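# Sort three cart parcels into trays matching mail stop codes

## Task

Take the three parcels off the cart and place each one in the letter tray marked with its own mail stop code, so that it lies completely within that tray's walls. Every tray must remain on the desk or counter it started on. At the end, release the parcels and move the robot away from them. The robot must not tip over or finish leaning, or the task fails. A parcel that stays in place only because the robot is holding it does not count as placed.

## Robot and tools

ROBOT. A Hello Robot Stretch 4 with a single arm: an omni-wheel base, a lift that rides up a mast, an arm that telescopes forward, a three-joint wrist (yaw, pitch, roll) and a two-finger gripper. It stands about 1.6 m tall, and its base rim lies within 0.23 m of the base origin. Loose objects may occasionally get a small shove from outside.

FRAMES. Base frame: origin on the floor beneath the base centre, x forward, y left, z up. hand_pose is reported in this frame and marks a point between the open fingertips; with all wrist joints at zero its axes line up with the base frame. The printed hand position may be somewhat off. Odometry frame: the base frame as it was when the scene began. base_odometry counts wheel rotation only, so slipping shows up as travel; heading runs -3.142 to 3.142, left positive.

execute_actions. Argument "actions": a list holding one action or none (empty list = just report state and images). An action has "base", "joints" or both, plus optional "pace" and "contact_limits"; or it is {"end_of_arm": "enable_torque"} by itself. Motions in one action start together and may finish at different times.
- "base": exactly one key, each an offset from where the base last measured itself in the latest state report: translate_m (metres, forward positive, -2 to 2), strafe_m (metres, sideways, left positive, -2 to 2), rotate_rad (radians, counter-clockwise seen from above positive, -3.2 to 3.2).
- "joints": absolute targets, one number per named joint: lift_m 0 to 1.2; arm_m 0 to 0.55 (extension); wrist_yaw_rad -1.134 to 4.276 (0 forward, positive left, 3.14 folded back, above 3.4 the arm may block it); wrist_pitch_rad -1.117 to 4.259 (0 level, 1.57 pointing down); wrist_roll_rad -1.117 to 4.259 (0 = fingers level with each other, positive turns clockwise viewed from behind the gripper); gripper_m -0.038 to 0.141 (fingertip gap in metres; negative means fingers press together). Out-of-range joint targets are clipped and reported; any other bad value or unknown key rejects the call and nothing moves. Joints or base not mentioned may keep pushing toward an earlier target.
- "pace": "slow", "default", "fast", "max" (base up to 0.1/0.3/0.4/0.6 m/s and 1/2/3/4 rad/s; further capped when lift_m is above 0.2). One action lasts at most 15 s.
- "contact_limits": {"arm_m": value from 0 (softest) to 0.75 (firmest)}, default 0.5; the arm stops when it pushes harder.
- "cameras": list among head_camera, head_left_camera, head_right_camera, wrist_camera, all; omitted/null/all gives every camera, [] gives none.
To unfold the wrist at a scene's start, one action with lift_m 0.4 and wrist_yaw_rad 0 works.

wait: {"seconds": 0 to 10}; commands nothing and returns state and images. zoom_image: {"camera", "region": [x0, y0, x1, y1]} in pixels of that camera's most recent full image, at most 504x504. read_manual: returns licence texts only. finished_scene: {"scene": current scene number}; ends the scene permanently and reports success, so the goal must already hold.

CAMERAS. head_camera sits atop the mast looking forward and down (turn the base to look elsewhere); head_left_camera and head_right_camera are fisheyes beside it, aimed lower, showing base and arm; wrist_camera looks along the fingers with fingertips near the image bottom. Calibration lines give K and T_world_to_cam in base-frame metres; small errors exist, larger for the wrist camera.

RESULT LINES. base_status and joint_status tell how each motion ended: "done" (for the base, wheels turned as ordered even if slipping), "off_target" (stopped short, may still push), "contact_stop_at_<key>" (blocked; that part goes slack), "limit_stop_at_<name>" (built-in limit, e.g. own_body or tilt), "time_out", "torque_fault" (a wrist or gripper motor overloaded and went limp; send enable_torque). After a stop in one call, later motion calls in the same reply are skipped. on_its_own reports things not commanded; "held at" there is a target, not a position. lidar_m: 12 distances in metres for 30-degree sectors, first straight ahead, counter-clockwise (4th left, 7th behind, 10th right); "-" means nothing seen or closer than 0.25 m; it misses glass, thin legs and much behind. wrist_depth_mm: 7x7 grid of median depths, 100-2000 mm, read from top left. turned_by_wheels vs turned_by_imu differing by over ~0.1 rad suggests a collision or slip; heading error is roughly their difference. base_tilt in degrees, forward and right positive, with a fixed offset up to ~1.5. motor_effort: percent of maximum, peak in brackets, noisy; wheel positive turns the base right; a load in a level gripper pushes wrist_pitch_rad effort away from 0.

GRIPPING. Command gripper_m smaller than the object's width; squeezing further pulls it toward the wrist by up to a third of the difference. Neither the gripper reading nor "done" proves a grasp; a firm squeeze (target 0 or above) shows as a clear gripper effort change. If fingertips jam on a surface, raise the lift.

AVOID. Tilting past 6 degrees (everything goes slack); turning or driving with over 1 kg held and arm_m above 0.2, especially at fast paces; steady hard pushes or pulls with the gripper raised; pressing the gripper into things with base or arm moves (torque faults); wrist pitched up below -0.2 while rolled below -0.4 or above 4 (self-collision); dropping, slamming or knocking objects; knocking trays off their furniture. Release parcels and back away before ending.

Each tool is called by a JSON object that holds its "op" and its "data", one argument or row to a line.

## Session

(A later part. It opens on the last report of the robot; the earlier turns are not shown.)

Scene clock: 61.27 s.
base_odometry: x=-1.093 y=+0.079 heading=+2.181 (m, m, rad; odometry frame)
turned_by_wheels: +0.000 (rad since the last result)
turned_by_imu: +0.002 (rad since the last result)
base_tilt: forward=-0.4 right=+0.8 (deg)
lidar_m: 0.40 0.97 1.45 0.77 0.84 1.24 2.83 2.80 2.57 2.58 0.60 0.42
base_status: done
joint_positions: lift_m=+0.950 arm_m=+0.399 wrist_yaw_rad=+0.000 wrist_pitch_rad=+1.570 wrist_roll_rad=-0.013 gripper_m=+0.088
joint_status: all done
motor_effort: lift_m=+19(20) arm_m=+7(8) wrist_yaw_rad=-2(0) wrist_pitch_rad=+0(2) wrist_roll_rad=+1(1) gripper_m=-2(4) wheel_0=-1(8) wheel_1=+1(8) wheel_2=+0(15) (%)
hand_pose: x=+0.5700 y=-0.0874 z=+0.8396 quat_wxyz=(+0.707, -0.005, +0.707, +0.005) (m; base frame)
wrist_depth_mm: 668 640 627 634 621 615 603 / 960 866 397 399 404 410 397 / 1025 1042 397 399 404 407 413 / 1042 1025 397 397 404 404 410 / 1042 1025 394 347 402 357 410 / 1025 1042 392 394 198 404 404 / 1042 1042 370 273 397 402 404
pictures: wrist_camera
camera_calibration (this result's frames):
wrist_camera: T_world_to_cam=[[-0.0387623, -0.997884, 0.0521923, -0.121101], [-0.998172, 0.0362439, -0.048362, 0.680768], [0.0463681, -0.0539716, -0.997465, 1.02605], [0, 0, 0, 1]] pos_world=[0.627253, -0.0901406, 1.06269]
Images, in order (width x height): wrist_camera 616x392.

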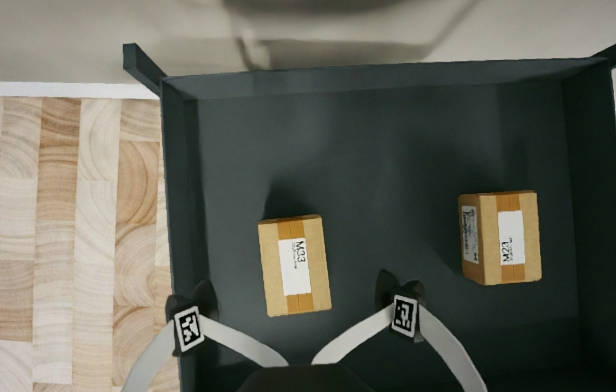

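{"op": "zoom_image", "data": {
  "camera": "wrist_camera",
  "region": [220, 170, 580, 340]
}}

Region (220, 170, 580, 340) of wrist_camera's 616x392 image, scaled by 1.400; it fills the top 238 rows of this view, and the rest is white.

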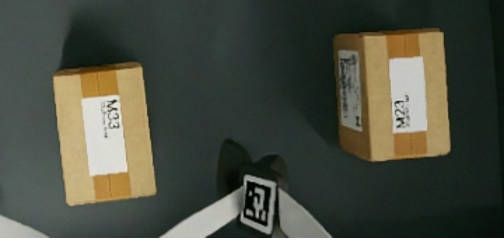

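{"op": "zoom_image", "data": {
  "camera": "wrist_camera",
  "region": [250, 210, 350, 320]
}}

{"op": "zoom_image", "data": {
  "camera": "wrist_camera",
  "region": [450, 185, 550, 290]
}}

Region (250, 210, 350, 320) of wrist_camera's 616x392 image, scaled by 4.582; it fills the left 458 columns of this view, and the rest is white.

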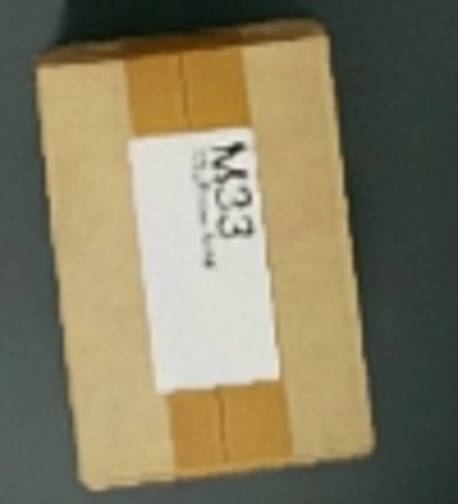

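Region (450, 185, 550, 290) of wrist_camera's 616x392 image, scaled by 4.800; it fills the left 480 columns of this view, and the rest is white.

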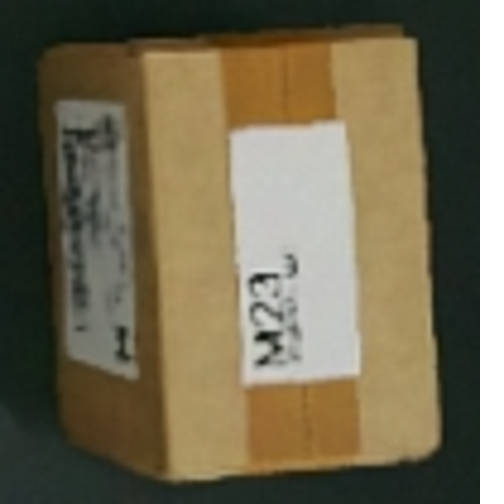

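{"op": "execute_actions", "data": {
  "actions": [
    {"joints": {"lift_m": 0.808}, "pace": "fast"}
  ],
  "cameras": ["wrist_camera"]
}}

{"op": "execute_actions", "data": {
  "actions": [
    {"joints": {"gripper_m": 0.03}}
  ],
  "cameras": []
}}

Scene clock: 63.50 s.
base_odometry: x=-1.093 y=+0.079 heading=+2.181 (m, m, rad; odometry frame)
turned_by_wheels: +0.000 (rad since the last result)
turned_by_imu: +0.000 (rad since the last result)
base_tilt: forward=-0.5 right=+0.9 (deg)
lidar_m: 0.36 1.00 1.43 0.76 0.84 1.23 2.85 2.80 2.59 2.53 0.59 0.42
base_status: not commanded
joint_positions: lift_m=+0.808 arm_m=+0.399 wrist_yaw_rad=+0.000 wrist_pitch_rad=+1.570 wrist_roll_rad=-0.013 gripper_m=+0.088
joint_status: all done
motor_effort: lift_m=+16(17) arm_m=+7(7) wrist_yaw_rad=+0(2) wrist_pitch_rad=+1(1) wrist_roll_rad=+2(1) gripper_m=+1(4) wheel_0=-1(1) wheel_1=+1(1) wheel_2=+0(0) (%)
hand_pose: x=+0.5700 y=-0.0874 z=+0.6979 quat_wxyz=(+0.707, -0.005, +0.707, +0.005) (m; base frame)
wrist_depth_mm: 615 229 242 252 260 264 266 / 831 253 255 259 262 263 266 / 904 253 256 258 260 262 266 / 891 251 255 257 259 262 264 / 904 244 253 206 259 260 254 / 891 223 205 206 198 259 262 / 878 200 251 180 257 259 260
pictures: wrist_camera
camera_calibration (this result's frames):
wrist_camera: T_world_to_cam=[[-0.0387622, -0.997884, 0.0521923, -0.113703], [-0.998172, 0.0362439, -0.0483619, 0.673918], [0.046368, -0.0539716, -0.997465, 0.884666], [0, 0, 0, 1]] pos_world=[0.627258, -0.0901406, 0.92095]
Images, in order (width x height): wrist_camera 616x392.

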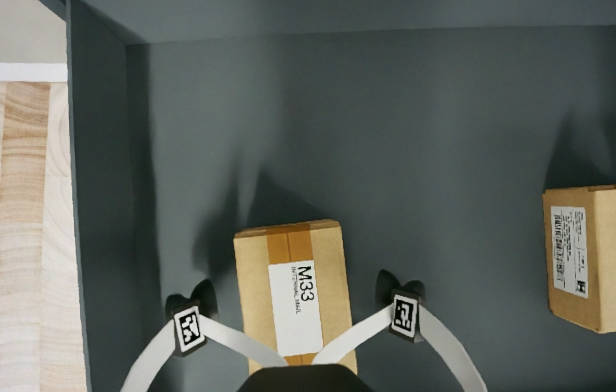

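Scene clock: 64.90 s.
base_odometry: x=-1.093 y=+0.079 heading=+2.181 (m, m, rad; odometry frame)
turned_by_wheels: +0.000 (rad since the last result)
turned_by_imu: +0.000 (rad since the last result)
base_tilt: forward=-0.6 right=+0.9 (deg)
lidar_m: 0.37 1.00 1.44 0.77 0.84 1.26 2.84 2.78 2.61 2.53 0.58 0.41
base_status: not commanded
joint_positions: lift_m=+0.808 arm_m=+0.399 wrist_yaw_rad=+0.000 wrist_pitch_rad=+1.570 wrist_roll_rad=-0.013 gripper_m=+0.030
joint_status: all done
motor_effort: lift_m=+16(15) arm_m=+7(6) wrist_yaw_rad=-2(2) wrist_pitch_rad=+1(1) wrist_roll_rad=+1(1) gripper_m=-17(18) wheel_0=-1(1) wheel_1=+1(1) wheel_2=+1(0) (%)
hand_pose: x=+0.5700 y=-0.0874 z=+0.6979 quat_wxyz=(+0.707, -0.005, +0.707, +0.005) (m; base frame)
wrist_depth_mm: 621 230 242 252 260 265 267 / 842 254 256 259 262 264 266 / 904 252 255 257 260 263 267 / 891 251 254 256 259 262 264 / 878 245 252 197 258 260 254 / 891 236 195 195 189 259 262 / 878 189 250 195 256 259 262
pictures: none
No camera images: the call's "cameras" was empty. Leave "cameras" out to get every camera's image.

{"op": "execute_actions", "data": {
  "actions": [
    {"joints": {"lift_m": 0.95}, "pace": "max"}
  ],
  "cameras": []
}}

{"op": "execute_actions", "data": {
  "actions": [
    {"base": {"translate_m": -0.555}, "joints": {"arm_m": 0.15}, "pace": "max"}
  ],
  "cameras": []
}}

{"op": "execute_actions", "data": {
  "actions": [
    {"base": {"rotate_rad": 1.45}, "joints": {"lift_m": 1.17}, "pace": "max"}
  ],
  "cameras": ["head_camera", "wrist_camera"]
}}

Scene clock: 67.97 s.
base_odometry: x=-1.093 y=+0.079 heading=+2.181 (m, m, rad; odometry frame)
turned_by_wheels: +0.000 (rad since the last result)
turned_by_imu: +0.000 (rad since the last result)
base_tilt: forward=-0.3 right=+0.8 (deg)
lidar_m: 0.39 1.00 1.47 0.76 0.85 1.24 2.81 2.78 2.58 2.54 0.57 0.44
base_status: not commanded
joint_positions: lift_m=+0.950 arm_m=+0.399 wrist_yaw_rad=+0.000 wrist_pitch_rad=+1.570 wrist_roll_rad=-0.013 gripper_m=+0.030
joint_status: all done
motor_effort: lift_m=+19(23) arm_m=+7(6) wrist_yaw_rad=+0(2) wrist_pitch_rad=-1(1) wrist_roll_rad=+1(1) gripper_m=-15(19) wheel_0=-1(1) wheel_1=+1(1) wheel_2=+0(0) (%)
hand_pose: x=+0.5700 y=-0.0874 z=+0.8396 quat_wxyz=(+0.707, -0.005, +0.707, +0.005) (m; base frame)
wrist_depth_mm: 668 640 634 627 621 621 603 / 931 891 394 397 404 407 402 / 1025 1060 397 399 404 410 410 / 1025 1060 394 399 404 407 410 / 1025 1042 392 198 402 355 410 / 1025 1008 195 196 189 404 407 / 1008 1025 325 196 397 402 407
pictures: none
No camera images: the call's "cameras" was empty. Leave "cameras" out to get every camera's image.

Scene clock: 70.93 s.
base_odometry: x=-0.776 y=-0.376 heading=+2.181 (m, m, rad; odometry frame)
turned_by_wheels: +0.000 (rad since the last result)
turned_by_imu: +0.000 (rad since the last result)
base_tilt: forward=-0.5 right=+0.9 (deg)
lidar_m: 0.92 1.57 0.85 0.82 0.90 1.36 2.27 2.29 2.56 2.49 1.97 1.01
base_status: done
joint_positions: lift_m=+0.950 arm_m=+0.151 wrist_yaw_rad=+0.000 wrist_pitch_rad=+1.570 wrist_roll_rad=-0.013 gripper_m=+0.030
joint_status: all done
motor_effort: lift_m=+19(19) arm_m=-7(8) wrist_yaw_rad=+0(2) wrist_pitch_rad=-1(1) wrist_roll_rad=+0(1) gripper_m=-19(17) wheel_0=-1(3) wheel_1=-1(7) wheel_2=+1(11) (%)
hand_pose: x=+0.3223 y=-0.0874 z=+0.8396 quat_wxyz=(+0.707, -0.005, +0.707, +0.005) (m; base frame)
wrist_depth_mm: 1060 1042 1078 1060 1078 1078 1098 / 1042 1042 1060 1078 1078 1078 1098 / 1042 1060 1060 1060 1078 1078 1078 / 1042 1025 1060 1042 1078 1098 1098 / 1042 1042 1042 198 1078 1078 1078 / 1025 1042 195 196 190 1098 1078 / 1042 1025 842 195 1078 1078 1098
pictures: none
No camera images: the call's "cameras" was empty. Leave "cameras" out to get every camera's image.

Scene clock: 73.03 s.
base_odometry: x=-0.776 y=-0.376 heading=-2.653 (m, m, rad; odometry frame)
turned_by_wheels: +1.450 (rad since the last result)
turned_by_imu: +1.445 (rad since the last result)
base_tilt: forward=-0.4 right=+1.0 (deg)
lidar_m: 0.81 0.86 1.16 2.27 2.29 2.66 2.98 2.24 1.06 0.96 1.51 0.88
base_status: done
joint_positions: lift_m=+1.170 arm_m=+0.151 wrist_yaw_rad=+0.000 wrist_pitch_rad=+1.570 wrist_roll_rad=-0.013 gripper_m=+0.030
joint_status: all done
motor_effort: lift_m=+19(21) arm_m=-7(7) wrist_yaw_rad=-1(4) wrist_pitch_rad=-1(1) wrist_roll_rad=+1(1) gripper_m=-18(18) wheel_0=+0(4) wheel_1=-1(7) wheel_2=-2(7) (%)
hand_pose: x=+0.3224 y=-0.0874 z=+1.0596 quat_wxyz=(+0.707, -0.005, +0.707, +0.005) (m; base frame)
wrist_depth_mm: 904 946 991 1025 1042 1281 1336 / 1255 1255 1255 1281 1308 1308 1336 / 1255 1255 1255 1255 1308 1336 1336 / 1255 1229 1281 1281 1308 1336 1308 / 1229 1229 1281 198 1308 1336 1308 / 1229 1255 195 196 189 1255 1308 / 1255 1281 1042 194 1281 1281 1281
pictures: head_camera, wrist_camera
camera_calibration (this result's frames):
wrist_camera: T_world_to_cam=[[-0.0386478, -0.997889, 0.052187, -0.142209], [-0.99817, 0.0361223, -0.0484984, 0.444392], [0.0465109, -0.0539659, -0.997459, 1.25686], [0, 0, 0, 1]] pos_world=[0.379625, -0.0901336, 1.28264]
Images, in order (width x height): head_camera 420x560, wrist_camera 616x392.

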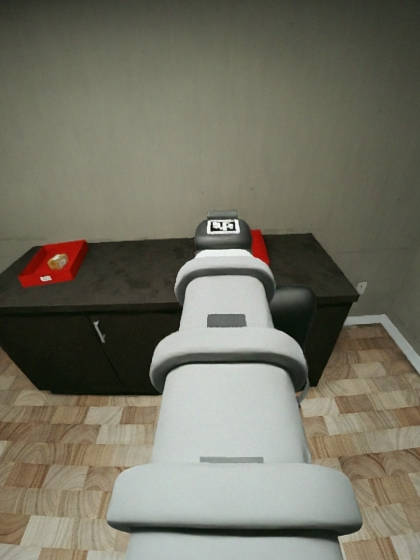

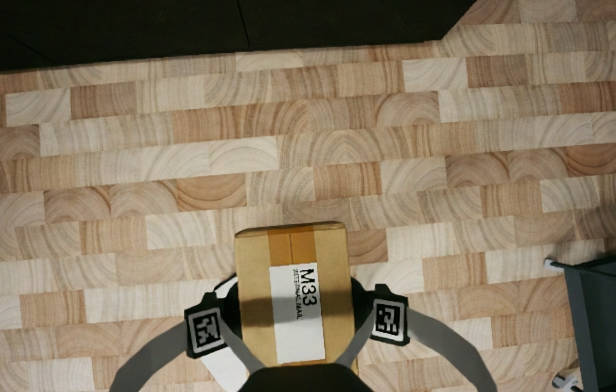

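{"op": "execute_actions", "data": {
  "actions": [
    {"base": {"translate_m": 0.53}, "joints": {"arm_m": 0.52}, "pace": "max"}
  ],
  "cameras": ["head_right_camera", "wrist_camera"]
}}

Scene clock: 76.63 s.
base_odometry: x=-1.244 y=-0.625 heading=-2.653 (m, m, rad; odometry frame)
turned_by_wheels: +0.000 (rad since the last result)
turned_by_imu: +0.001 (rad since the last result)
base_tilt: forward=-0.4 right=+0.9 (deg)
lidar_m: 0.28 0.30 0.41 1.12 2.40 2.71 3.91 2.18 1.02 1.31 0.44 0.31
base_status: done
joint_positions: lift_m=+1.170 arm_m=+0.519 wrist_yaw_rad=+0.000 wrist_pitch_rad=+1.570 wrist_roll_rad=-0.013 gripper_m=+0.030
joint_status: all done
motor_effort: lift_m=+19(19) arm_m=+7(9) wrist_yaw_rad=-1(0) wrist_pitch_rad=+1(2) wrist_roll_rad=+1(1) gripper_m=-19(18) wheel_0=+0(5) wheel_1=+0(5) wheel_2=+1(7) (%)
hand_pose: x=+0.6900 y=-0.0874 z=+1.0596 quat_wxyz=(+0.707, -0.005, +0.707, +0.005) (m; base frame)
wrist_depth_mm: 397 415 402 418 413 415 459 / 362 366 368 370 373 382 384 / 362 364 366 368 373 382 384 / 359 366 366 368 370 379 382 / 359 364 364 198 370 375 382 / 355 359 195 196 189 375 379 / 355 343 359 195 368 370 377
pictures: head_right_camera, wrist_camera
camera_calibration (this result's frames):
wrist_camera: T_world_to_cam=[[-0.0386437, -0.997889, 0.0521893, -0.128007], [-0.998173, 0.0361213, -0.0484394, 0.81127], [0.046452, -0.0539659, -0.997462, 1.23981], [0, 0, 0, 1]] pos_world=[0.747249, -0.0901335, 1.28264]
Images, in order (width x height): head_right_camera 420x672, wrist_camera 616x392.

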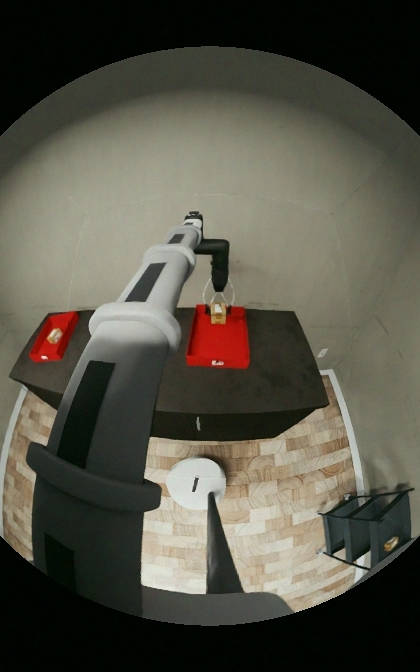

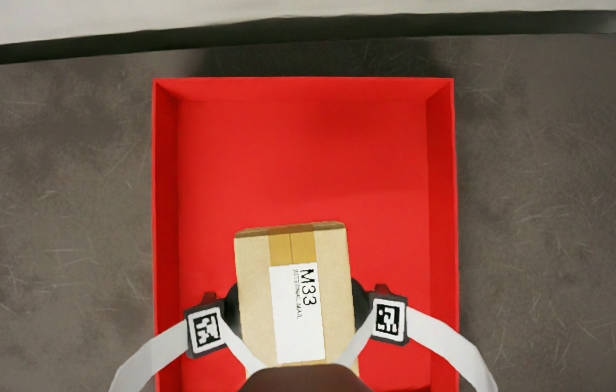

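{"op": "execute_actions", "data": {
  "actions": [
    {"joints": {"lift_m": 1.062}, "pace": "fast"}
  ],
  "cameras": []
}}

{"op": "execute_actions", "data": {
  "actions": [
    {"joints": {"gripper_m": 0.095}}
  ],
  "cameras": []
}}

{"op": "execute_actions", "data": {
  "actions": [
    {"joints": {"lift_m": 1.17}, "pace": "max"}
  ],
  "cameras": ["wrist_camera"]
}}

Scene clock: 78.60 s.
base_odometry: x=-1.244 y=-0.625 heading=-2.653 (m, m, rad; odometry frame)
turned_by_wheels: +0.000 (rad since the last result)
turned_by_imu: +0.000 (rad since the last result)
base_tilt: forward=-0.3 right=+0.7 (deg)
lidar_m: 0.28 0.31 0.41 1.13 2.36 2.68 3.90 2.17 1.01 1.30 0.41 0.32
base_status: not commanded
joint_positions: lift_m=+1.062 arm_m=+0.519 wrist_yaw_rad=+0.000 wrist_pitch_rad=+1.570 wrist_roll_rad=-0.013 gripper_m=+0.030
joint_status: all done
motor_effort: lift_m=+16(17) arm_m=+7(7) wrist_yaw_rad=-2(3) wrist_pitch_rad=+0(1) wrist_roll_rad=+2(1) gripper_m=-16(17) wheel_0=+0(0) wheel_1=+0(0) wheel_2=+1(1) (%)
hand_pose: x=+0.6899 y=-0.0874 z=+0.9519 quat_wxyz=(+0.707, -0.005, +0.707, +0.005) (m; base frame)
wrist_depth_mm: 258 211 229 232 233 218 274 / 257 258 258 263 264 259 273 / 256 256 259 262 263 260 272 / 255 256 257 260 264 264 271 / 254 254 256 197 264 263 270 / 253 253 195 196 189 262 270 / 253 202 254 195 259 224 267
pictures: none
No camera images: the call's "cameras" was empty. Leave "cameras" out to get every camera's image.

Scene clock: 80.07 s.
base_odometry: x=-1.244 y=-0.625 heading=-2.653 (m, m, rad; odometry frame)
turned_by_wheels: +0.000 (rad since the last result)
turned_by_imu: +0.000 (rad since the last result)
base_tilt: forward=-0.5 right=+0.9 (deg)
lidar_m: 0.27 0.30 0.43 1.11 2.40 2.69 3.91 2.17 1.00 1.33 0.47 0.32
base_status: not commanded
joint_positions: lift_m=+1.062 arm_m=+0.519 wrist_yaw_rad=+0.000 wrist_pitch_rad=+1.570 wrist_roll_rad=-0.013 gripper_m=+0.095
joint_status: all done
motor_effort: lift_m=+16(16) arm_m=+7(7) wrist_yaw_rad=+2(1) wrist_pitch_rad=+1(1) wrist_roll_rad=+1(1) gripper_m=+0(15) wheel_0=+0(0) wheel_1=+0(0) wheel_2=+1(1) (%)
hand_pose: x=+0.6899 y=-0.0874 z=+0.9519 quat_wxyz=(+0.707, -0.005, +0.707, +0.005) (m; base frame)
wrist_depth_mm: 258 211 229 233 233 217 273 / 257 258 260 263 265 258 273 / 257 256 258 262 265 262 272 / 255 256 258 262 265 264 272 / 255 254 256 211 263 263 270 / 253 234 208 208 198 263 270 / 253 208 255 181 260 229 268
pictures: none
No camera images: the call's "cameras" was empty. Leave "cameras" out to get every camera's image.

Scene clock: 81.00 s.
base_odometry: x=-1.244 y=-0.625 heading=-2.653 (m, m, rad; odometry frame)
turned_by_wheels: +0.000 (rad since the last result)
turned_by_imu: +0.000 (rad since the last result)
base_tilt: forward=-0.4 right=+1.1 (deg)
lidar_m: 0.29 0.30 0.42 1.12 2.36 2.69 3.90 2.16 1.02 1.31 0.45 0.31
base_status: not commanded
joint_positions: lift_m=+1.170 arm_m=+0.519 wrist_yaw_rad=+0.000 wrist_pitch_rad=+1.570 wrist_roll_rad=-0.013 gripper_m=+0.095
joint_status: all done
motor_effort: lift_m=+18(22) arm_m=+7(7) wrist_yaw_rad=+0(2) wrist_pitch_rad=+1(1) wrist_roll_rad=+1(1) gripper_m=-2(1) wheel_0=+0(0) wheel_1=+0(0) wheel_2=+1(1) (%)
hand_pose: x=+0.6899 y=-0.0874 z=+1.0596 quat_wxyz=(+0.707, -0.005, +0.707, +0.005) (m; base frame)
wrist_depth_mm: 397 415 407 424 413 415 459 / 362 368 368 373 373 382 387 / 362 362 368 370 373 379 384 / 359 362 366 368 373 377 379 / 357 359 364 315 370 379 379 / 357 362 364 317 197 377 377 / 355 359 359 258 368 375 377
pictures: wrist_camera
camera_calibration (this result's frames):
wrist_camera: T_world_to_cam=[[-0.0387798, -0.997884, 0.0521925, -0.127921], [-0.998172, 0.0362618, -0.0483575, 0.811171], [0.0463626, -0.0539724, -0.997466, 1.23995], [0, 0, 0, 1]] pos_world=[0.74724, -0.0901416, 1.28271]
Images, in order (width x height): wrist_camera 616x392.

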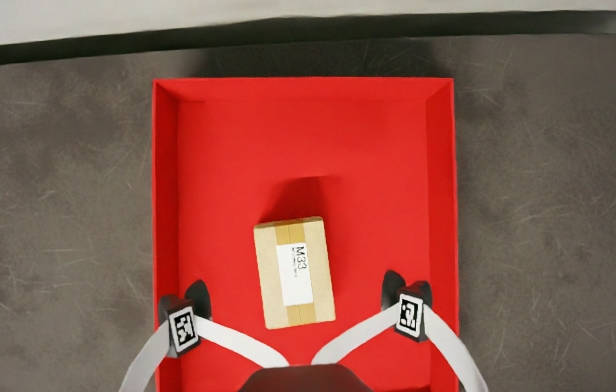

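{"op": "execute_actions", "data": {
  "actions": [
    {"base": {"translate_m": -0.737}, "joints": {"arm_m": 0.05}, "pace": "max"}
  ],
  "cameras": []
}}

{"op": "execute_actions", "data": {
  "actions": [
    {"base": {"rotate_rad": -1.449}, "joints": {"lift_m": 0.95, "gripper_m": 0.088}, "pace": "max"}
  ],
  "cameras": []
}}

{"op": "execute_actions", "data": {
  "actions": [
    {"base": {"translate_m": 0.579}, "joints": {"arm_m": 0.422}, "pace": "max"}
  ],
  "cameras": ["wrist_camera"]
}}

Scene clock: 86.00 s.
base_odometry: x=-0.593 y=-0.279 heading=-2.653 (m, m, rad; odometry frame)
turned_by_wheels: +0.000 (rad since the last result)
turned_by_imu: -0.001 (rad since the last result)
base_tilt: forward=-0.6 right=+0.7 (deg)
lidar_m: 1.02 1.09 1.42 2.26 2.16 2.64 3.13 2.20 1.56 0.97 0.99 1.12
base_status: done
joint_positions: lift_m=+1.170 arm_m=+0.051 wrist_yaw_rad=+0.000 wrist_pitch_rad=+1.570 wrist_roll_rad=-0.013 gripper_m=+0.095
joint_status: all done
motor_effort: lift_m=+18(19) arm_m=-6(6) wrist_yaw_rad=+0(3) wrist_pitch_rad=+0(1) wrist_roll_rad=+1(1) gripper_m=-3(1) wheel_0=+1(4) wheel_1=-1(6) wheel_2=-2(10) (%)
hand_pose: x=+0.2223 y=-0.0874 z=+1.0596 quat_wxyz=(+0.707, -0.005, +0.707, +0.005) (m; base frame)
wrist_depth_mm: 1255 1255 1308 1281 1308 1308 1336 / 1255 1281 1308 1308 1336 1308 1366 / 1255 1308 1281 1281 1281 1308 1308 / 1255 1255 1255 1281 1308 1308 1336 / 1229 1255 1281 1118 1281 1308 1336 / 1229 1255 1060 1060 197 1281 1308 / 1205 1229 1255 466 1308 1281 1308
pictures: none
No camera images: the call's "cameras" was empty. Leave "cameras" out to get every camera's image.

Scene clock: 88.60 s.
base_odometry: x=-0.593 y=-0.279 heading=+2.182 (m, m, rad; odometry frame)
turned_by_wheels: -1.449 (rad since the last result)
turned_by_imu: -1.444 (rad since the last result)
base_tilt: forward=-0.3 right=+1.0 (deg)
lidar_m: 0.99 1.60 1.05 1.02 1.12 2.34 2.27 2.17 2.36 2.27 1.98 1.53
base_status: done
joint_positions: lift_m=+0.950 arm_m=+0.051 wrist_yaw_rad=+0.000 wrist_pitch_rad=+1.570 wrist_roll_rad=-0.013 gripper_m=+0.088
joint_status: all done
motor_effort: lift_m=+16(14) arm_m=-7(7) wrist_yaw_rad=-2(2) wrist_pitch_rad=+1(1) wrist_roll_rad=+0(0) gripper_m=+0(2) wheel_0=+1(4) wheel_1=+0(4) wheel_2=+2(6) (%)
hand_pose: x=+0.2223 y=-0.0874 z=+0.8399 quat_wxyz=(+0.707, -0.005, +0.707, +0.005) (m; base frame)
wrist_depth_mm: 1060 1042 1042 1078 1098 1078 1098 / 1042 1042 1078 1060 1078 1098 1118 / 1025 1042 1060 1060 1060 1098 1078 / 1042 1042 1060 1060 1078 1098 1078 / 1025 1042 1060 1025 1060 1078 1118 / 1025 1042 831 842 198 1078 1118 / 1025 1025 842 469 1078 1078 1098
pictures: none
No camera images: the call's "cameras" was empty. Leave "cameras" out to get every camera's image.

Scene clock: 91.63 s.
base_odometry: x=-0.925 y=+0.195 heading=+2.181 (m, m, rad; odometry frame)
turned_by_wheels: +0.000 (rad since the last result)
turned_by_imu: +0.001 (rad since the last result)
base_tilt: forward=-0.5 right=+0.9 (deg)
lidar_m: 0.39 0.40 1.43 0.98 1.03 1.56 2.85 2.73 2.37 2.31 1.21 0.41
base_status: done
joint_positions: lift_m=+0.950 arm_m=+0.421 wrist_yaw_rad=+0.000 wrist_pitch_rad=+1.570 wrist_roll_rad=-0.013 gripper_m=+0.088
joint_status: all done
motor_effort: lift_m=+16(16) arm_m=+6(8) wrist_yaw_rad=-2(1) wrist_pitch_rad=+0(1) wrist_roll_rad=+1(1) gripper_m=-2(3) wheel_0=-1(4) wheel_1=+1(6) wheel_2=-1(6) (%)
hand_pose: x=+0.5920 y=-0.0874 z=+0.8399 quat_wxyz=(+0.707, -0.005, +0.707, +0.005) (m; base frame)
wrist_depth_mm: 585 585 559 554 544 544 530 / 778 768 699 683 377 759 741 / 389 392 397 402 404 1098 1098 / 387 392 394 397 402 1078 1078 / 389 389 394 349 402 1078 1098 / 384 389 392 392 198 1060 1098 / 382 387 389 274 397 1060 1078
pictures: wrist_camera
camera_calibration (this result's frames):
wrist_camera: T_world_to_cam=[[-0.0386253, -0.99789, 0.0521859, -0.120335], [-0.998169, 0.0360983, -0.0485278, 0.702922], [0.0465416, -0.0539647, -0.997458, 1.02516], [0, 0, 0, 1]] pos_world=[0.649274, -0.0901322, 1.06295]
Images, in order (width x height): wrist_camera 616x392.

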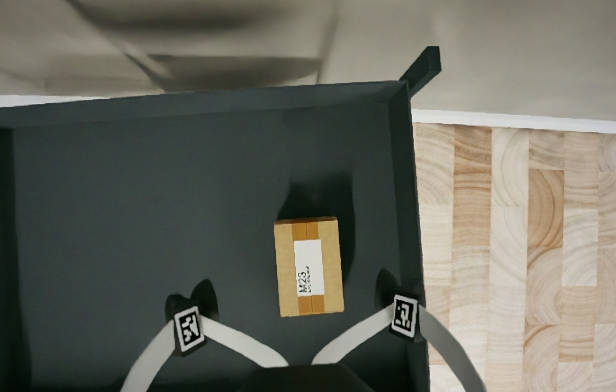

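{"op": "execute_actions", "data": {
  "actions": [
    {"base": {"strafe_m": -0.013}, "joints": {"lift_m": 0.808, "gripper_m": 0.095}, "pace": "fast"}
  ],
  "cameras": ["wrist_camera"]
}}

Scene clock: 93.63 s.
base_odometry: x=-0.914 y=+0.203 heading=+2.182 (m, m, rad; odometry frame)
turned_by_wheels: +0.000 (rad since the last result)
turned_by_imu: +0.000 (rad since the last result)
base_tilt: forward=-0.5 right=+1.1 (deg)
lidar_m: 0.40 0.43 1.43 0.98 1.07 1.61 2.86 2.71 2.36 2.30 1.19 0.45
base_status: done
joint_positions: lift_m=+0.808 arm_m=+0.421 wrist_yaw_rad=+0.000 wrist_pitch_rad=+1.570 wrist_roll_rad=-0.013 gripper_m=+0.095
joint_status: all done
motor_effort: lift_m=+16(17) arm_m=+6(7) wrist_yaw_rad=+0(2) wrist_pitch_rad=+0(0) wrist_roll_rad=+1(0) gripper_m=-4(7) wheel_0=-1(6) wheel_1=+2(7) wheel_2=+0(3) (%)
hand_pose: x=+0.5920 y=-0.0874 z=+0.6979 quat_wxyz=(+0.707, -0.005, +0.707, +0.005) (m; base frame)
wrist_depth_mm: 206 208 213 220 228 521 539 / 251 252 255 258 262 647 741 / 250 254 257 257 259 946 946 / 249 251 255 257 259 239 946 / 249 251 253 207 258 243 931 / 248 250 204 204 197 247 946 / 247 250 250 179 256 233 946
pictures: wrist_camera
camera_calibration (this result's frames):
wrist_camera: T_world_to_cam=[[-0.0386837, -0.997888, 0.0521893, -0.112893], [-0.998171, 0.0361613, -0.04844, 0.695951], [0.0464504, -0.0539677, -0.997462, 0.883594], [0, 0, 0, 1]] pos_world=[0.649268, -0.0901358, 0.920955]
Images, in order (width x height): wrist_camera 616x392.

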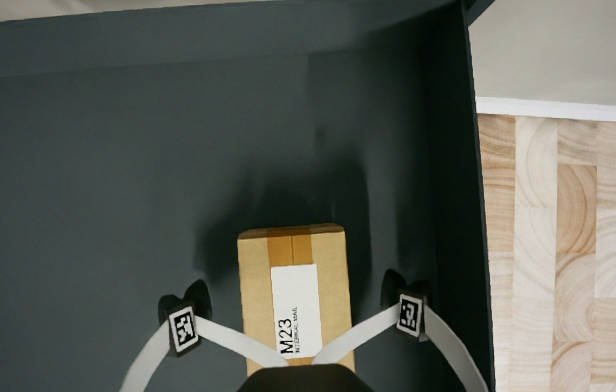

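{"op": "execute_actions", "data": {
  "actions": [
    {"joints": {"gripper_m": 0.03}}
  ],
  "cameras": []
}}

{"op": "execute_actions", "data": {
  "actions": [
    {"joints": {"lift_m": 0.95}, "pace": "max"}
  ],
  "cameras": []
}}

Scene clock: 95.43 s.
base_odometry: x=-0.914 y=+0.203 heading=+2.182 (m, m, rad; odometry frame)
turned_by_wheels: +0.000 (rad since the last result)
turned_by_imu: +0.000 (rad since the last result)
base_tilt: forward=-0.6 right=+1.0 (deg)
lidar_m: 0.39 0.41 1.41 1.00 1.08 1.60 2.87 2.74 2.35 2.27 1.20 0.43
base_status: not commanded
joint_positions: lift_m=+0.808 arm_m=+0.421 wrist_yaw_rad=+0.000 wrist_pitch_rad=+1.570 wrist_roll_rad=-0.013 gripper_m=+0.030
joint_status: all done
motor_effort: lift_m=+16(16) arm_m=+6(7) wrist_yaw_rad=-1(2) wrist_pitch_rad=-1(0) wrist_roll_rad=+1(1) gripper_m=-17(17) wheel_0=-1(1) wheel_1=+2(1) wheel_2=+0(0) (%)
hand_pose: x=+0.5920 y=-0.0874 z=+0.6979 quat_wxyz=(+0.707, -0.005, +0.707, +0.005) (m; base frame)
wrist_depth_mm: 204 209 211 220 227 521 539 / 251 252 257 258 260 654 732 / 250 253 256 257 259 946 946 / 251 252 255 257 259 238 946 / 248 250 253 197 259 242 931 / 248 251 195 195 190 246 931 / 247 248 250 195 256 242 946
pictures: none
No camera images: the call's "cameras" was empty. Leave "cameras" out to get every camera's image.

Scene clock: 96.47 s.
base_odometry: x=-0.914 y=+0.203 heading=+2.182 (m, m, rad; odometry frame)
turned_by_wheels: +0.000 (rad since the last result)
turned_by_imu: +0.000 (rad since the last result)
base_tilt: forward=-0.6 right=+0.9 (deg)
lidar_m: 0.40 0.42 1.41 0.99 1.11 1.58 2.85 2.72 2.38 2.30 1.23 0.42
base_status: not commanded
joint_positions: lift_m=+0.950 arm_m=+0.421 wrist_yaw_rad=+0.000 wrist_pitch_rad=+1.570 wrist_roll_rad=-0.013 gripper_m=+0.030
joint_status: all done
motor_effort: lift_m=+19(21) arm_m=+6(7) wrist_yaw_rad=+0(2) wrist_pitch_rad=+0(1) wrist_roll_rad=+1(1) gripper_m=-16(15) wheel_0=-1(1) wheel_1=+1(1) wheel_2=+0(0) (%)
hand_pose: x=+0.5920 y=-0.0874 z=+0.8396 quat_wxyz=(+0.707, -0.005, +0.707, +0.005) (m; base frame)
wrist_depth_mm: 580 585 559 559 539 544 539 / 768 750 691 404 404 768 741 / 384 392 397 402 404 1078 1078 / 389 392 394 399 402 1098 1098 / 382 389 394 197 402 1098 1078 / 387 387 195 196 190 1060 1098 / 382 384 384 195 397 1060 1098
pictures: none
No camera images: the call's "cameras" was empty. Leave "cameras" out to get every camera's image.

{"op": "execute_actions", "data": {
  "actions": [
    {"base": {"rotate_rad": -1.692}, "joints": {"arm_m": 0.05}, "pace": "max"}
  ],
  "cameras": ["head_camera"]
}}

Scene clock: 99.77 s.
base_odometry: x=-0.914 y=+0.203 heading=+0.490 (m, m, rad; odometry frame)
turned_by_wheels: -1.692 (rad since the last result)
turned_by_imu: -1.686 (rad since the last result)
base_tilt: forward=-0.4 right=+0.9 (deg)
lidar_m: 2.29 1.35 0.47 0.39 0.40 1.26 0.98 1.01 1.41 2.83 2.69 2.44
base_status: done
joint_positions: lift_m=+0.950 arm_m=+0.051 wrist_yaw_rad=+0.000 wrist_pitch_rad=+1.570 wrist_roll_rad=-0.013 gripper_m=+0.030
joint_status: all done
motor_effort: lift_m=+19(19) arm_m=-7(7) wrist_yaw_rad=+0(0) wrist_pitch_rad=-1(2) wrist_roll_rad=+1(1) gripper_m=-18(18) wheel_0=+1(7) wheel_1=-1(5) wheel_2=+2(3) (%)
hand_pose: x=+0.2223 y=-0.0874 z=+0.8396 quat_wxyz=(+0.707, -0.005, +0.707, +0.005) (m; base frame)
wrist_depth_mm: 1042 1060 1060 1098 1078 1098 1098 / 1042 1042 1060 1078 1098 1098 1098 / 1042 1060 1078 1078 1098 1098 1098 / 1042 1042 1078 1060 1060 1078 1078 / 1042 1042 842 197 1078 1098 1098 / 891 1042 195 196 189 1078 1098 / 878 878 820 195 1060 1060 1078
pictures: head_camera
Images, in order (width x height): head_camera 420x560.

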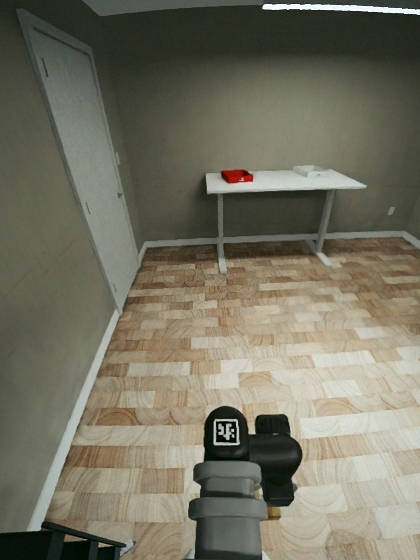

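{"op": "zoom_image", "data": {
  "camera": "head_camera",
  "region": [195, 150, 375, 210]
}}

Region (195, 150, 375, 210) of head_camera's 420x560 image, scaled by 2.800, with more detail than that image has.

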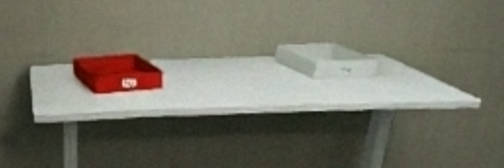

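{"op": "execute_actions", "data": {
  "actions": [
    {"base": {"translate_m": 1.98}, "joints": {"lift_m": 1.18, "arm_m": 0.0, "wrist_pitch_rad": 1.17}, "pace": "max"}
  ]
}}

Scene clock: 115.20 s.
base_odometry: x=+0.833 y=+1.134 heading=+0.490 (m, m, rad; odometry frame)
turned_by_wheels: +0.000 (rad since the last result)
turned_by_imu: +0.003 (rad since the last result)
base_tilt: forward=-0.3 right=+0.8 (deg)
lidar_m: 0.32 0.33 1.02 0.95 0.98 1.39 1.89 3.12 2.56 2.45 0.51 0.34
base_status: done
joint_positions: lift_m=+1.180 arm_m=+0.001 wrist_yaw_rad=+0.000 wrist_pitch_rad=+1.171 wrist_roll_rad=-0.013 gripper_m=+0.030
joint_status: all done
motor_effort: lift_m=+19(23) arm_m=-7(7) wrist_yaw_rad=+0(2) wrist_pitch_rad=-4(6) wrist_roll_rad=+1(1) gripper_m=-19(19) wheel_0=+1(6) wheel_1=-1(9) wheel_2=+3(8) (%)
hand_pose: x=+0.2843 y=-0.0874 z=+1.0924 quat_wxyz=(+0.833, -0.005, +0.553, +0.004) (m; base frame)
wrist_depth_mm: 976 512 504 504 504 496 517 / 1160 466 462 462 469 477 477 / 1430 436 430 430 436 442 442 / 1397 399 404 407 410 407 410 / 1336 375 379 196 392 1336 1336 / 1229 1229 195 195 189 1281 1308 / 1182 1160 1160 195 1205 1182 1205
pictures: head_camera, head_left_camera, head_right_camera, wrist_camera
camera_calibration (this result's frames):
wrist_camera: T_world_to_cam=[[-0.0560546, -0.997882, 0.0330078, -0.11949], [-0.901041, 0.0363181, -0.43221, 0.799546], [0.430096, -0.0539687, -0.901169, 1.07711], [0, 0, 0, 1]] pos_world=[0.250468, -0.0901444, 1.32017]
Images, in order (width x height): head_camera 420x560, head_left_camera 420x672, head_right_camera 420x672, wrist_camera 616x392.

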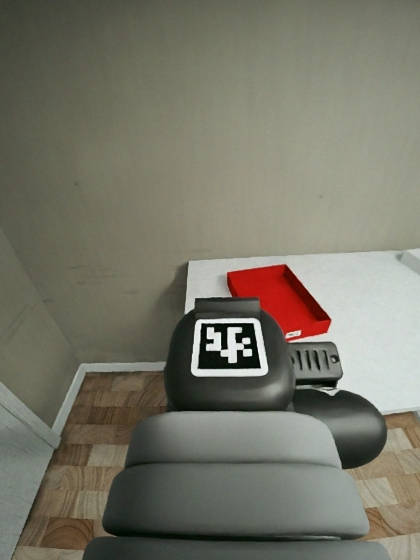

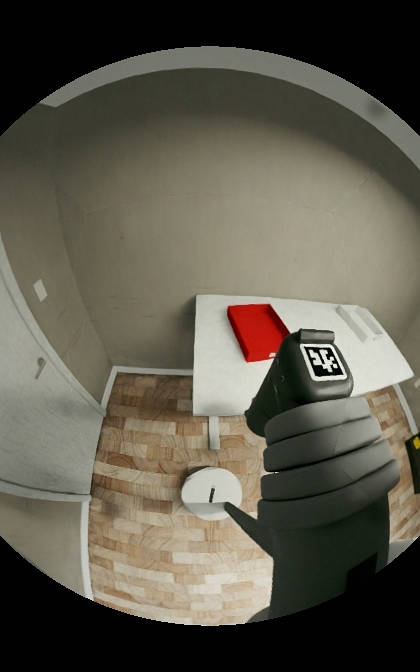

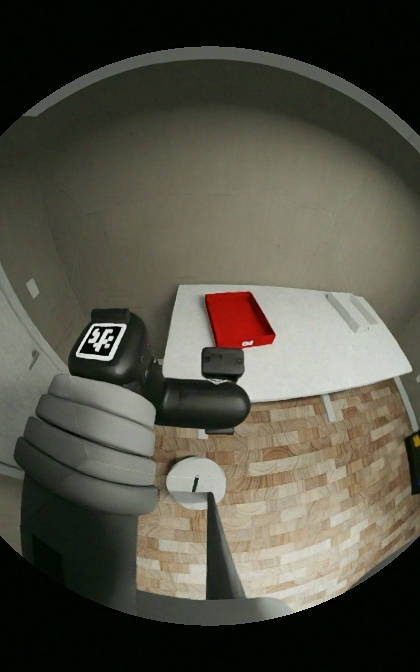

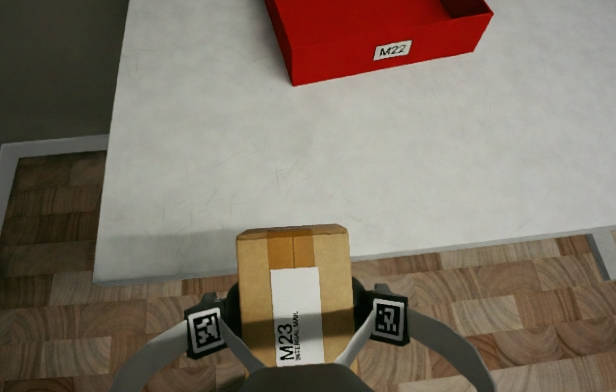

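{"op": "zoom_image", "data": {
  "camera": "wrist_camera",
  "region": [340, 20, 450, 80]
}}

Region (340, 20, 450, 80) of wrist_camera's 616x392 image, scaled by 4.582; it fills the top 275 rows of this view, and the rest is white.

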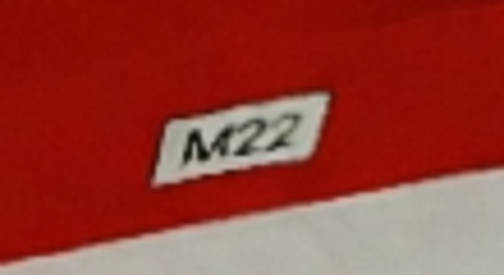

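{"op": "zoom_image", "data": {
  "camera": "head_right_camera",
  "region": [150, 260, 420, 520]
}}

Region (150, 260, 420, 520) of head_right_camera's 420x672 image, scaled by 1.867, with more detail than that image has; it fills the top 485 rows of this view, and the rest is white.

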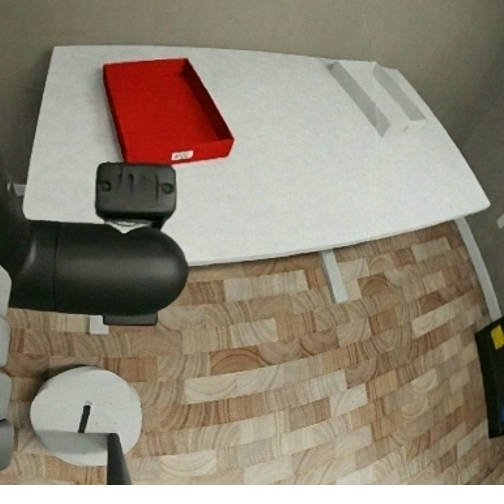

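{"op": "execute_actions", "data": {
  "actions": [
    {"base": {"strafe_m": -0.90}, "joints": {"arm_m": 0.15}, "pace": "max"}
  ],
  "cameras": ["head_right_camera", "wrist_camera"]
}}

Scene clock: 123.10 s.
base_odometry: x=+1.257 y=+0.340 heading=+0.490 (m, m, rad; odometry frame)
turned_by_wheels: +0.000 (rad since the last result)
turned_by_imu: -0.001 (rad since the last result)
base_tilt: forward=-0.5 right=+1.0 (deg)
lidar_m: 0.37 0.39 0.51 1.88 1.94 2.29 3.04 2.77 1.60 1.51 0.58 0.40
base_status: done
joint_positions: lift_m=+1.180 arm_m=+0.149 wrist_yaw_rad=+0.000 wrist_pitch_rad=+1.171 wrist_roll_rad=-0.013 gripper_m=+0.030
joint_status: all done
motor_effort: lift_m=+19(19) arm_m=+7(7) wrist_yaw_rad=+0(1) wrist_pitch_rad=-4(4) wrist_roll_rad=+1(1) gripper_m=-20(16) wheel_0=+0(9) wheel_1=+1(9) wheel_2=+1(6) (%)
hand_pose: x=+0.4319 y=-0.0874 z=+1.0923 quat_wxyz=(+0.833, -0.005, +0.553, +0.004) (m; base frame)
wrist_depth_mm: 500 492 496 504 466 512 759 / 459 462 459 455 469 473 473 / 424 427 430 433 436 436 439 / 397 399 399 402 404 407 410 / 373 375 373 196 382 379 379 / 351 351 195 196 190 357 362 / 330 329 329 195 1182 1182 1229
pictures: head_right_camera, wrist_camera
camera_calibration (this result's frames):
wrist_camera: T_world_to_cam=[[-0.0560431, -0.997882, 0.0330127, -0.111223], [-0.901079, 0.0363104, -0.432131, 0.932495], [0.430017, -0.053965, -0.901206, 1.01368], [0, 0, 0, 1]] pos_world=[0.398121, -0.0901437, 1.32016]
Images, in order (width x height): head_right_camera 420x672, wrist_camera 616x392.

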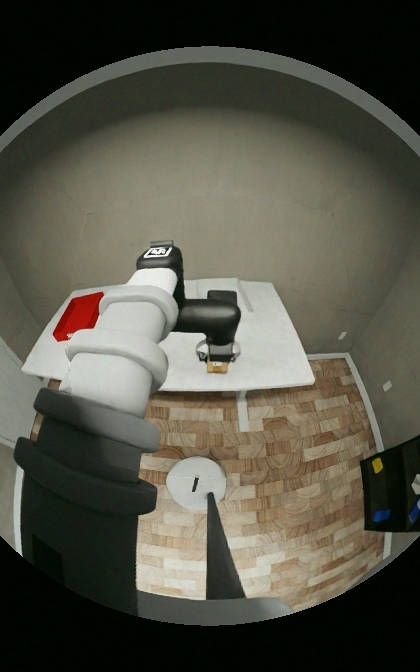

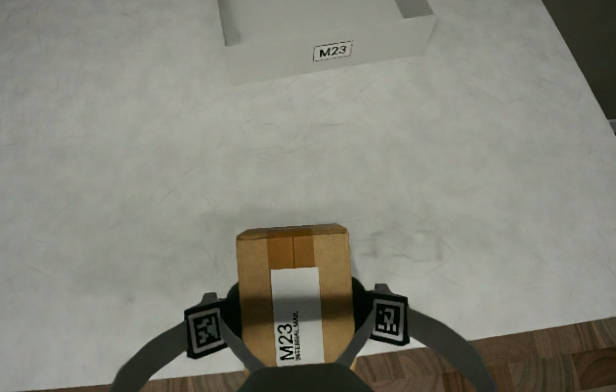

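{"op": "execute_actions", "data": {
  "actions": [
    {"base": {"translate_m": 0.20}, "joints": {"arm_m": 0.52, "wrist_pitch_rad": 1.57}, "pace": "max"}
  ],
  "cameras": ["head_right_camera", "wrist_camera"]
}}

Scene clock: 127.60 s.
base_odometry: x=+1.433 y=+0.434 heading=+0.490 (m, m, rad; odometry frame)
turned_by_wheels: +0.000 (rad since the last result)
turned_by_imu: +0.001 (rad since the last result)
base_tilt: forward=-0.4 right=+0.8 (deg)
lidar_m: 0.25 0.25 0.26 0.69 1.98 2.46 3.25 2.73 1.63 1.57 0.27 0.25
base_status: done
joint_positions: lift_m=+1.180 arm_m=+0.519 wrist_yaw_rad=+0.000 wrist_pitch_rad=+1.570 wrist_roll_rad=-0.013 gripper_m=+0.030
joint_status: all done
motor_effort: lift_m=+19(19) arm_m=+7(9) wrist_yaw_rad=-2(0) wrist_pitch_rad=+2(2) wrist_roll_rad=+0(1) gripper_m=-18(17) wheel_0=+0(5) wheel_1=+0(6) wheel_2=+0(11) (%)
hand_pose: x=+0.6900 y=-0.0874 z=+1.0696 quat_wxyz=(+0.707, -0.005, +0.707, +0.005) (m; base frame)
wrist_depth_mm: 334 338 342 343 320 351 355 / 332 334 334 340 343 353 353 / 330 336 334 340 342 351 353 / 330 332 332 340 340 347 351 / 330 336 332 196 340 342 349 / 327 332 195 196 189 343 349 / 327 329 271 196 338 300 347
pictures: head_right_camera, wrist_camera
camera_calibration (this result's frames):
wrist_camera: T_world_to_cam=[[-0.0385795, -0.997892, 0.0521824, -0.128567], [-0.998167, 0.0360478, -0.048616, 0.812], [0.0466324, -0.0539624, -0.997453, 1.24971], [0, 0, 0, 1]] pos_world=[0.747274, -0.0901293, 1.29271]
Images, in order (width x height): head_right_camera 420x672, wrist_camera 616x392.

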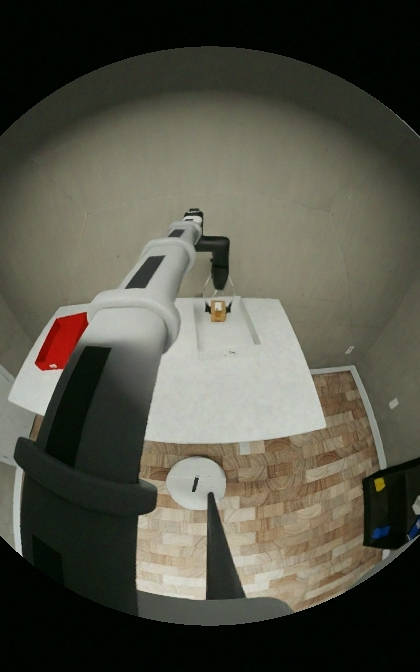

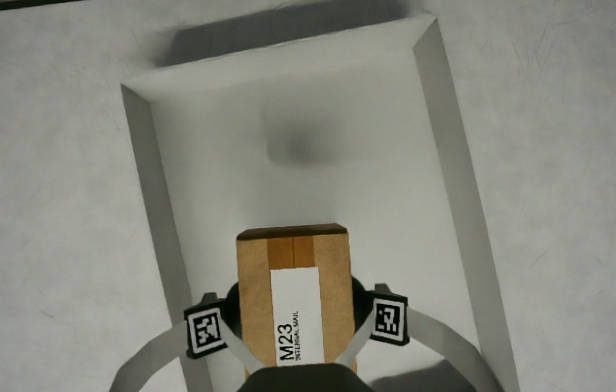

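{"op": "execute_actions", "data": {
  "actions": [
    {"joints": {"lift_m": 1.101, "arm_m": 0.545}, "pace": "fast"}
  ],
  "cameras": ["wrist_camera"]
}}

{"op": "execute_actions", "data": {
  "actions": [
    {"joints": {"gripper_m": 0.095}}
  ],
  "cameras": []
}}

{"op": "execute_actions", "data": {
  "actions": [
    {"joints": {"lift_m": 1.19}, "pace": "max"}
  ],
  "cameras": ["wrist_camera"]
}}

Scene clock: 129.73 s.
base_odometry: x=+1.433 y=+0.434 heading=+0.490 (m, m, rad; odometry frame)
turned_by_wheels: +0.000 (rad since the last result)
turned_by_imu: +0.000 (rad since the last result)
base_tilt: forward=-0.5 right=+0.8 (deg)
lidar_m: 0.25 0.25 0.25 0.60 1.98 2.45 3.24 2.80 1.61 1.54 0.26 0.25
base_status: not commanded
joint_positions: lift_m=+1.101 arm_m=+0.544 wrist_yaw_rad=+0.000 wrist_pitch_rad=+1.570 wrist_roll_rad=-0.013 gripper_m=+0.030
joint_status: all done
motor_effort: lift_m=+16(18) arm_m=+7(7) wrist_yaw_rad=-1(1) wrist_pitch_rad=-1(0) wrist_roll_rad=+1(1) gripper_m=-18(19) wheel_0=+0(1) wheel_1=+0(0) wheel_2=+0(0) (%)
hand_pose: x=+0.7149 y=-0.0874 z=+0.9909 quat_wxyz=(+0.707, -0.005, +0.707, +0.005) (m; base frame)
wrist_depth_mm: 258 259 262 233 236 240 274 / 256 230 257 260 265 245 271 / 255 255 257 260 263 252 270 / 254 254 256 259 262 263 270 / 254 245 256 196 259 263 223 / 253 234 195 195 189 262 224 / 251 202 253 195 258 262 230
pictures: wrist_camera
camera_calibration (this result's frames):
wrist_camera: T_world_to_cam=[[-0.0387797, -0.997884, 0.0521915, -0.123361], [-0.99817, 0.0362604, -0.0483826, 0.832797], [0.0463878, -0.0539723, -0.997464, 1.17016], [0, 0, 0, 1]] pos_world=[0.772209, -0.0901415, 1.21393]
Images, in order (width x height): wrist_camera 616x392.

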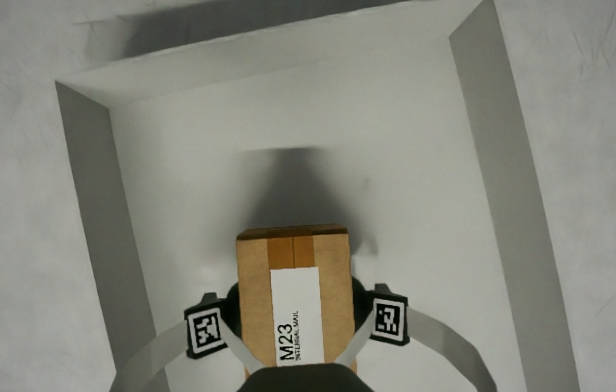

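Scene clock: 131.20 s.
base_odometry: x=+1.433 y=+0.434 heading=+0.490 (m, m, rad; odometry frame)
turned_by_wheels: +0.000 (rad since the last result)
turned_by_imu: +0.000 (rad since the last result)
base_tilt: forward=-0.3 right=+0.8 (deg)
lidar_m: 0.25 0.25 0.25 0.59 1.97 2.42 3.21 2.76 1.58 1.55 0.28 0.25
base_status: not commanded
joint_positions: lift_m=+1.101 arm_m=+0.544 wrist_yaw_rad=+0.000 wrist_pitch_rad=+1.570 wrist_roll_rad=-0.013 gripper_m=+0.095
joint_status: all done
motor_effort: lift_m=+16(16) arm_m=+7(7) wrist_yaw_rad=-1(1) wrist_pitch_rad=+0(0) wrist_roll_rad=+1(1) gripper_m=-2(18) wheel_0=-1(1) wheel_1=+0(0) wheel_2=-1(1) (%)
hand_pose: x=+0.7149 y=-0.0874 z=+0.9909 quat_wxyz=(+0.707, -0.005, +0.707, +0.005) (m; base frame)
wrist_depth_mm: 256 259 260 232 239 239 272 / 255 230 257 262 263 244 271 / 254 255 258 260 264 251 271 / 255 255 255 259 263 262 268 / 254 246 255 209 262 264 223 / 252 220 208 207 198 263 225 / 253 202 253 180 258 263 229
pictures: none
No camera images: the call's "cameras" was empty. Leave "cameras" out to get every camera's image.

Scene clock: 132.07 s.
base_odometry: x=+1.433 y=+0.434 heading=+0.490 (m, m, rad; odometry frame)
turned_by_wheels: +0.000 (rad since the last result)
turned_by_imu: +0.000 (rad since the last result)
base_tilt: forward=-0.4 right=+0.8 (deg)
lidar_m: 0.25 0.25 0.25 0.68 1.98 2.46 3.28 2.77 1.60 1.57 0.27 0.25
base_status: not commanded
joint_positions: lift_m=+1.190 arm_m=+0.544 wrist_yaw_rad=+0.000 wrist_pitch_rad=+1.570 wrist_roll_rad=-0.013 gripper_m=+0.095
joint_status: all done
motor_effort: lift_m=+18(22) arm_m=+7(7) wrist_yaw_rad=+0(2) wrist_pitch_rad=+1(0) wrist_roll_rad=+1(0) gripper_m=-2(3) wheel_0=+0(0) wheel_1=+0(0) wheel_2=-1(1) (%)
hand_pose: x=+0.7149 y=-0.0874 z=+1.0797 quat_wxyz=(+0.707, -0.005, +0.707, +0.005) (m; base frame)
wrist_depth_mm: 347 347 355 357 357 362 366 / 345 347 349 349 342 362 366 / 342 345 345 349 351 359 364 / 343 343 347 347 353 359 362 / 340 342 343 297 351 355 359 / 338 342 342 296 197 351 359 / 338 342 320 249 349 325 355
pictures: wrist_camera
camera_calibration (this result's frames):
wrist_camera: T_world_to_cam=[[-0.0388211, -0.997882, 0.0521922, -0.127968], [-0.99817, 0.0363027, -0.0483648, 0.837078], [0.0463676, -0.0539743, -0.997465, 1.25876], [0, 0, 0, 1]] pos_world=[0.772213, -0.090144, 1.30274]
Images, in order (width x height): wrist_camera 616x392.

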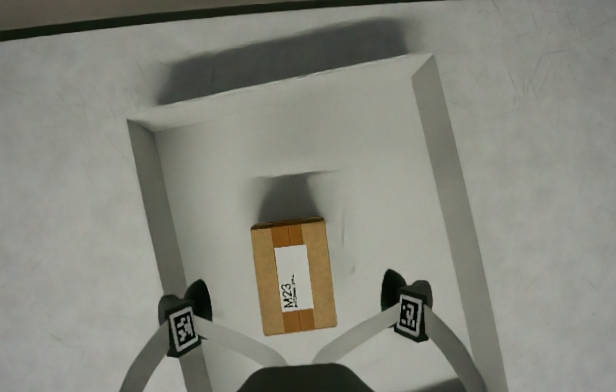

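{"op": "execute_actions", "data": {
  "actions": [
    {"base": {"translate_m": -0.4}, "joints": {"arm_m": 0.0}, "pace": "max"}
  ],
  "cameras": ["head_right_camera"]
}}

{"op": "execute_actions", "data": {
  "actions": [
    {"base": {"rotate_rad": 3.0}, "joints": {"lift_m": 0.6}, "pace": "max"}
  ],
  "cameras": ["head_camera"]
}}

Scene clock: 135.40 s.
base_odometry: x=+1.080 y=+0.246 heading=+0.490 (m, m, rad; odometry frame)
turned_by_wheels: +0.000 (rad since the last result)
turned_by_imu: +0.000 (rad since the last result)
base_tilt: forward=-0.6 right=+0.9 (deg)
lidar_m: 0.57 0.60 0.78 1.87 1.96 2.13 2.80 2.79 1.61 1.53 1.92 0.60
base_status: done
joint_positions: lift_m=+1.190 arm_m=+0.001 wrist_yaw_rad=+0.000 wrist_pitch_rad=+1.570 wrist_roll_rad=-0.013 gripper_m=+0.095
joint_status: all done
motor_effort: lift_m=+18(18) arm_m=-6(7) wrist_yaw_rad=-1(2) wrist_pitch_rad=-1(0) wrist_roll_rad=+1(1) gripper_m=-2(4) wheel_0=+1(6) wheel_1=+1(2) wheel_2=-1(13) (%)
hand_pose: x=+0.1722 y=-0.0874 z=+1.0797 quat_wxyz=(+0.707, -0.005, +0.707, +0.005) (m; base frame)
wrist_depth_mm: 1308 1281 1308 1308 1308 1366 1366 / 1281 1281 1281 1308 1336 1336 1366 / 1255 1281 1255 1308 1308 1336 1366 / 1281 1308 1308 1308 1336 1366 1308 / 1255 1281 1098 1078 1308 1336 1366 / 1255 1281 1078 1078 198 1366 1336 / 1255 1255 1281 407 1336 1308 1336
pictures: head_right_camera
Images, in order (width x height): head_right_camera 420x672.

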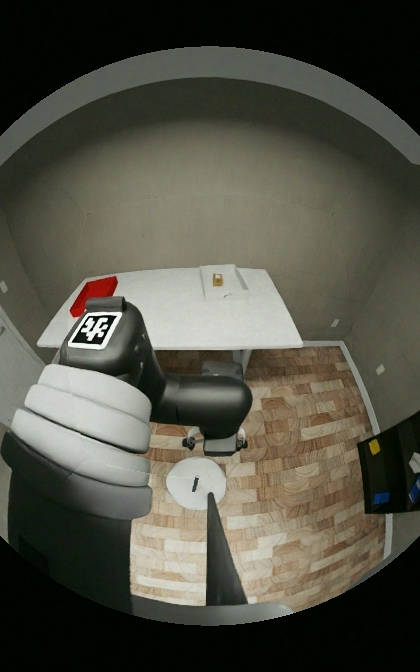

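Scene clock: 139.60 s.
base_odometry: x=+1.080 y=+0.246 heading=-2.794 (m, m, rad; odometry frame)
turned_by_wheels: +3.000 (rad since the last result)
turned_by_imu: +2.990 (rad since the last result)
base_tilt: forward=-0.5 right=+0.9 (deg)
lidar_m: 2.74 2.79 2.06 1.54 1.89 0.67 0.57 0.59 0.73 1.85 1.91 2.12
base_status: done
joint_positions: lift_m=+0.600 arm_m=+0.001 wrist_yaw_rad=+0.000 wrist_pitch_rad=+1.570 wrist_roll_rad=-0.013 gripper_m=+0.095
joint_status: all done
motor_effort: lift_m=+17(18) arm_m=-7(7) wrist_yaw_rad=-1(1) wrist_pitch_rad=+0(1) wrist_roll_rad=+1(1) gripper_m=-2(2) wheel_0=+0(5) wheel_1=-1(7) wheel_2=-4(4) (%)
hand_pose: x=+0.1723 y=-0.0874 z=+0.4898 quat_wxyz=(+0.707, -0.005, +0.707, +0.005) (m; base frame)
wrist_depth_mm: 707 707 707 723 732 741 732 / 699 715 707 723 732 732 741 / 699 699 707 715 732 741 732 / 691 707 707 715 723 741 741 / 691 683 496 496 715 723 741 / 691 488 492 496 197 715 723 / 683 480 488 324 715 732 732
pictures: head_camera
Images, in order (width x height): head_camera 420x560.

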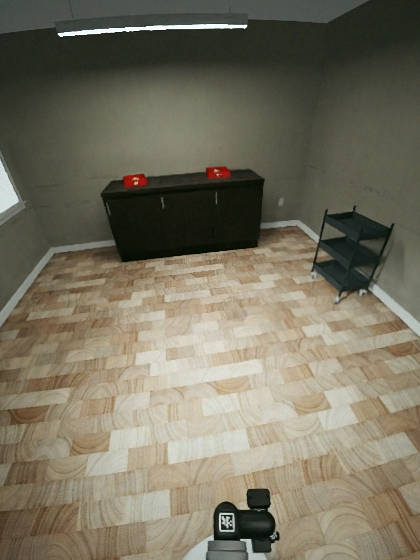

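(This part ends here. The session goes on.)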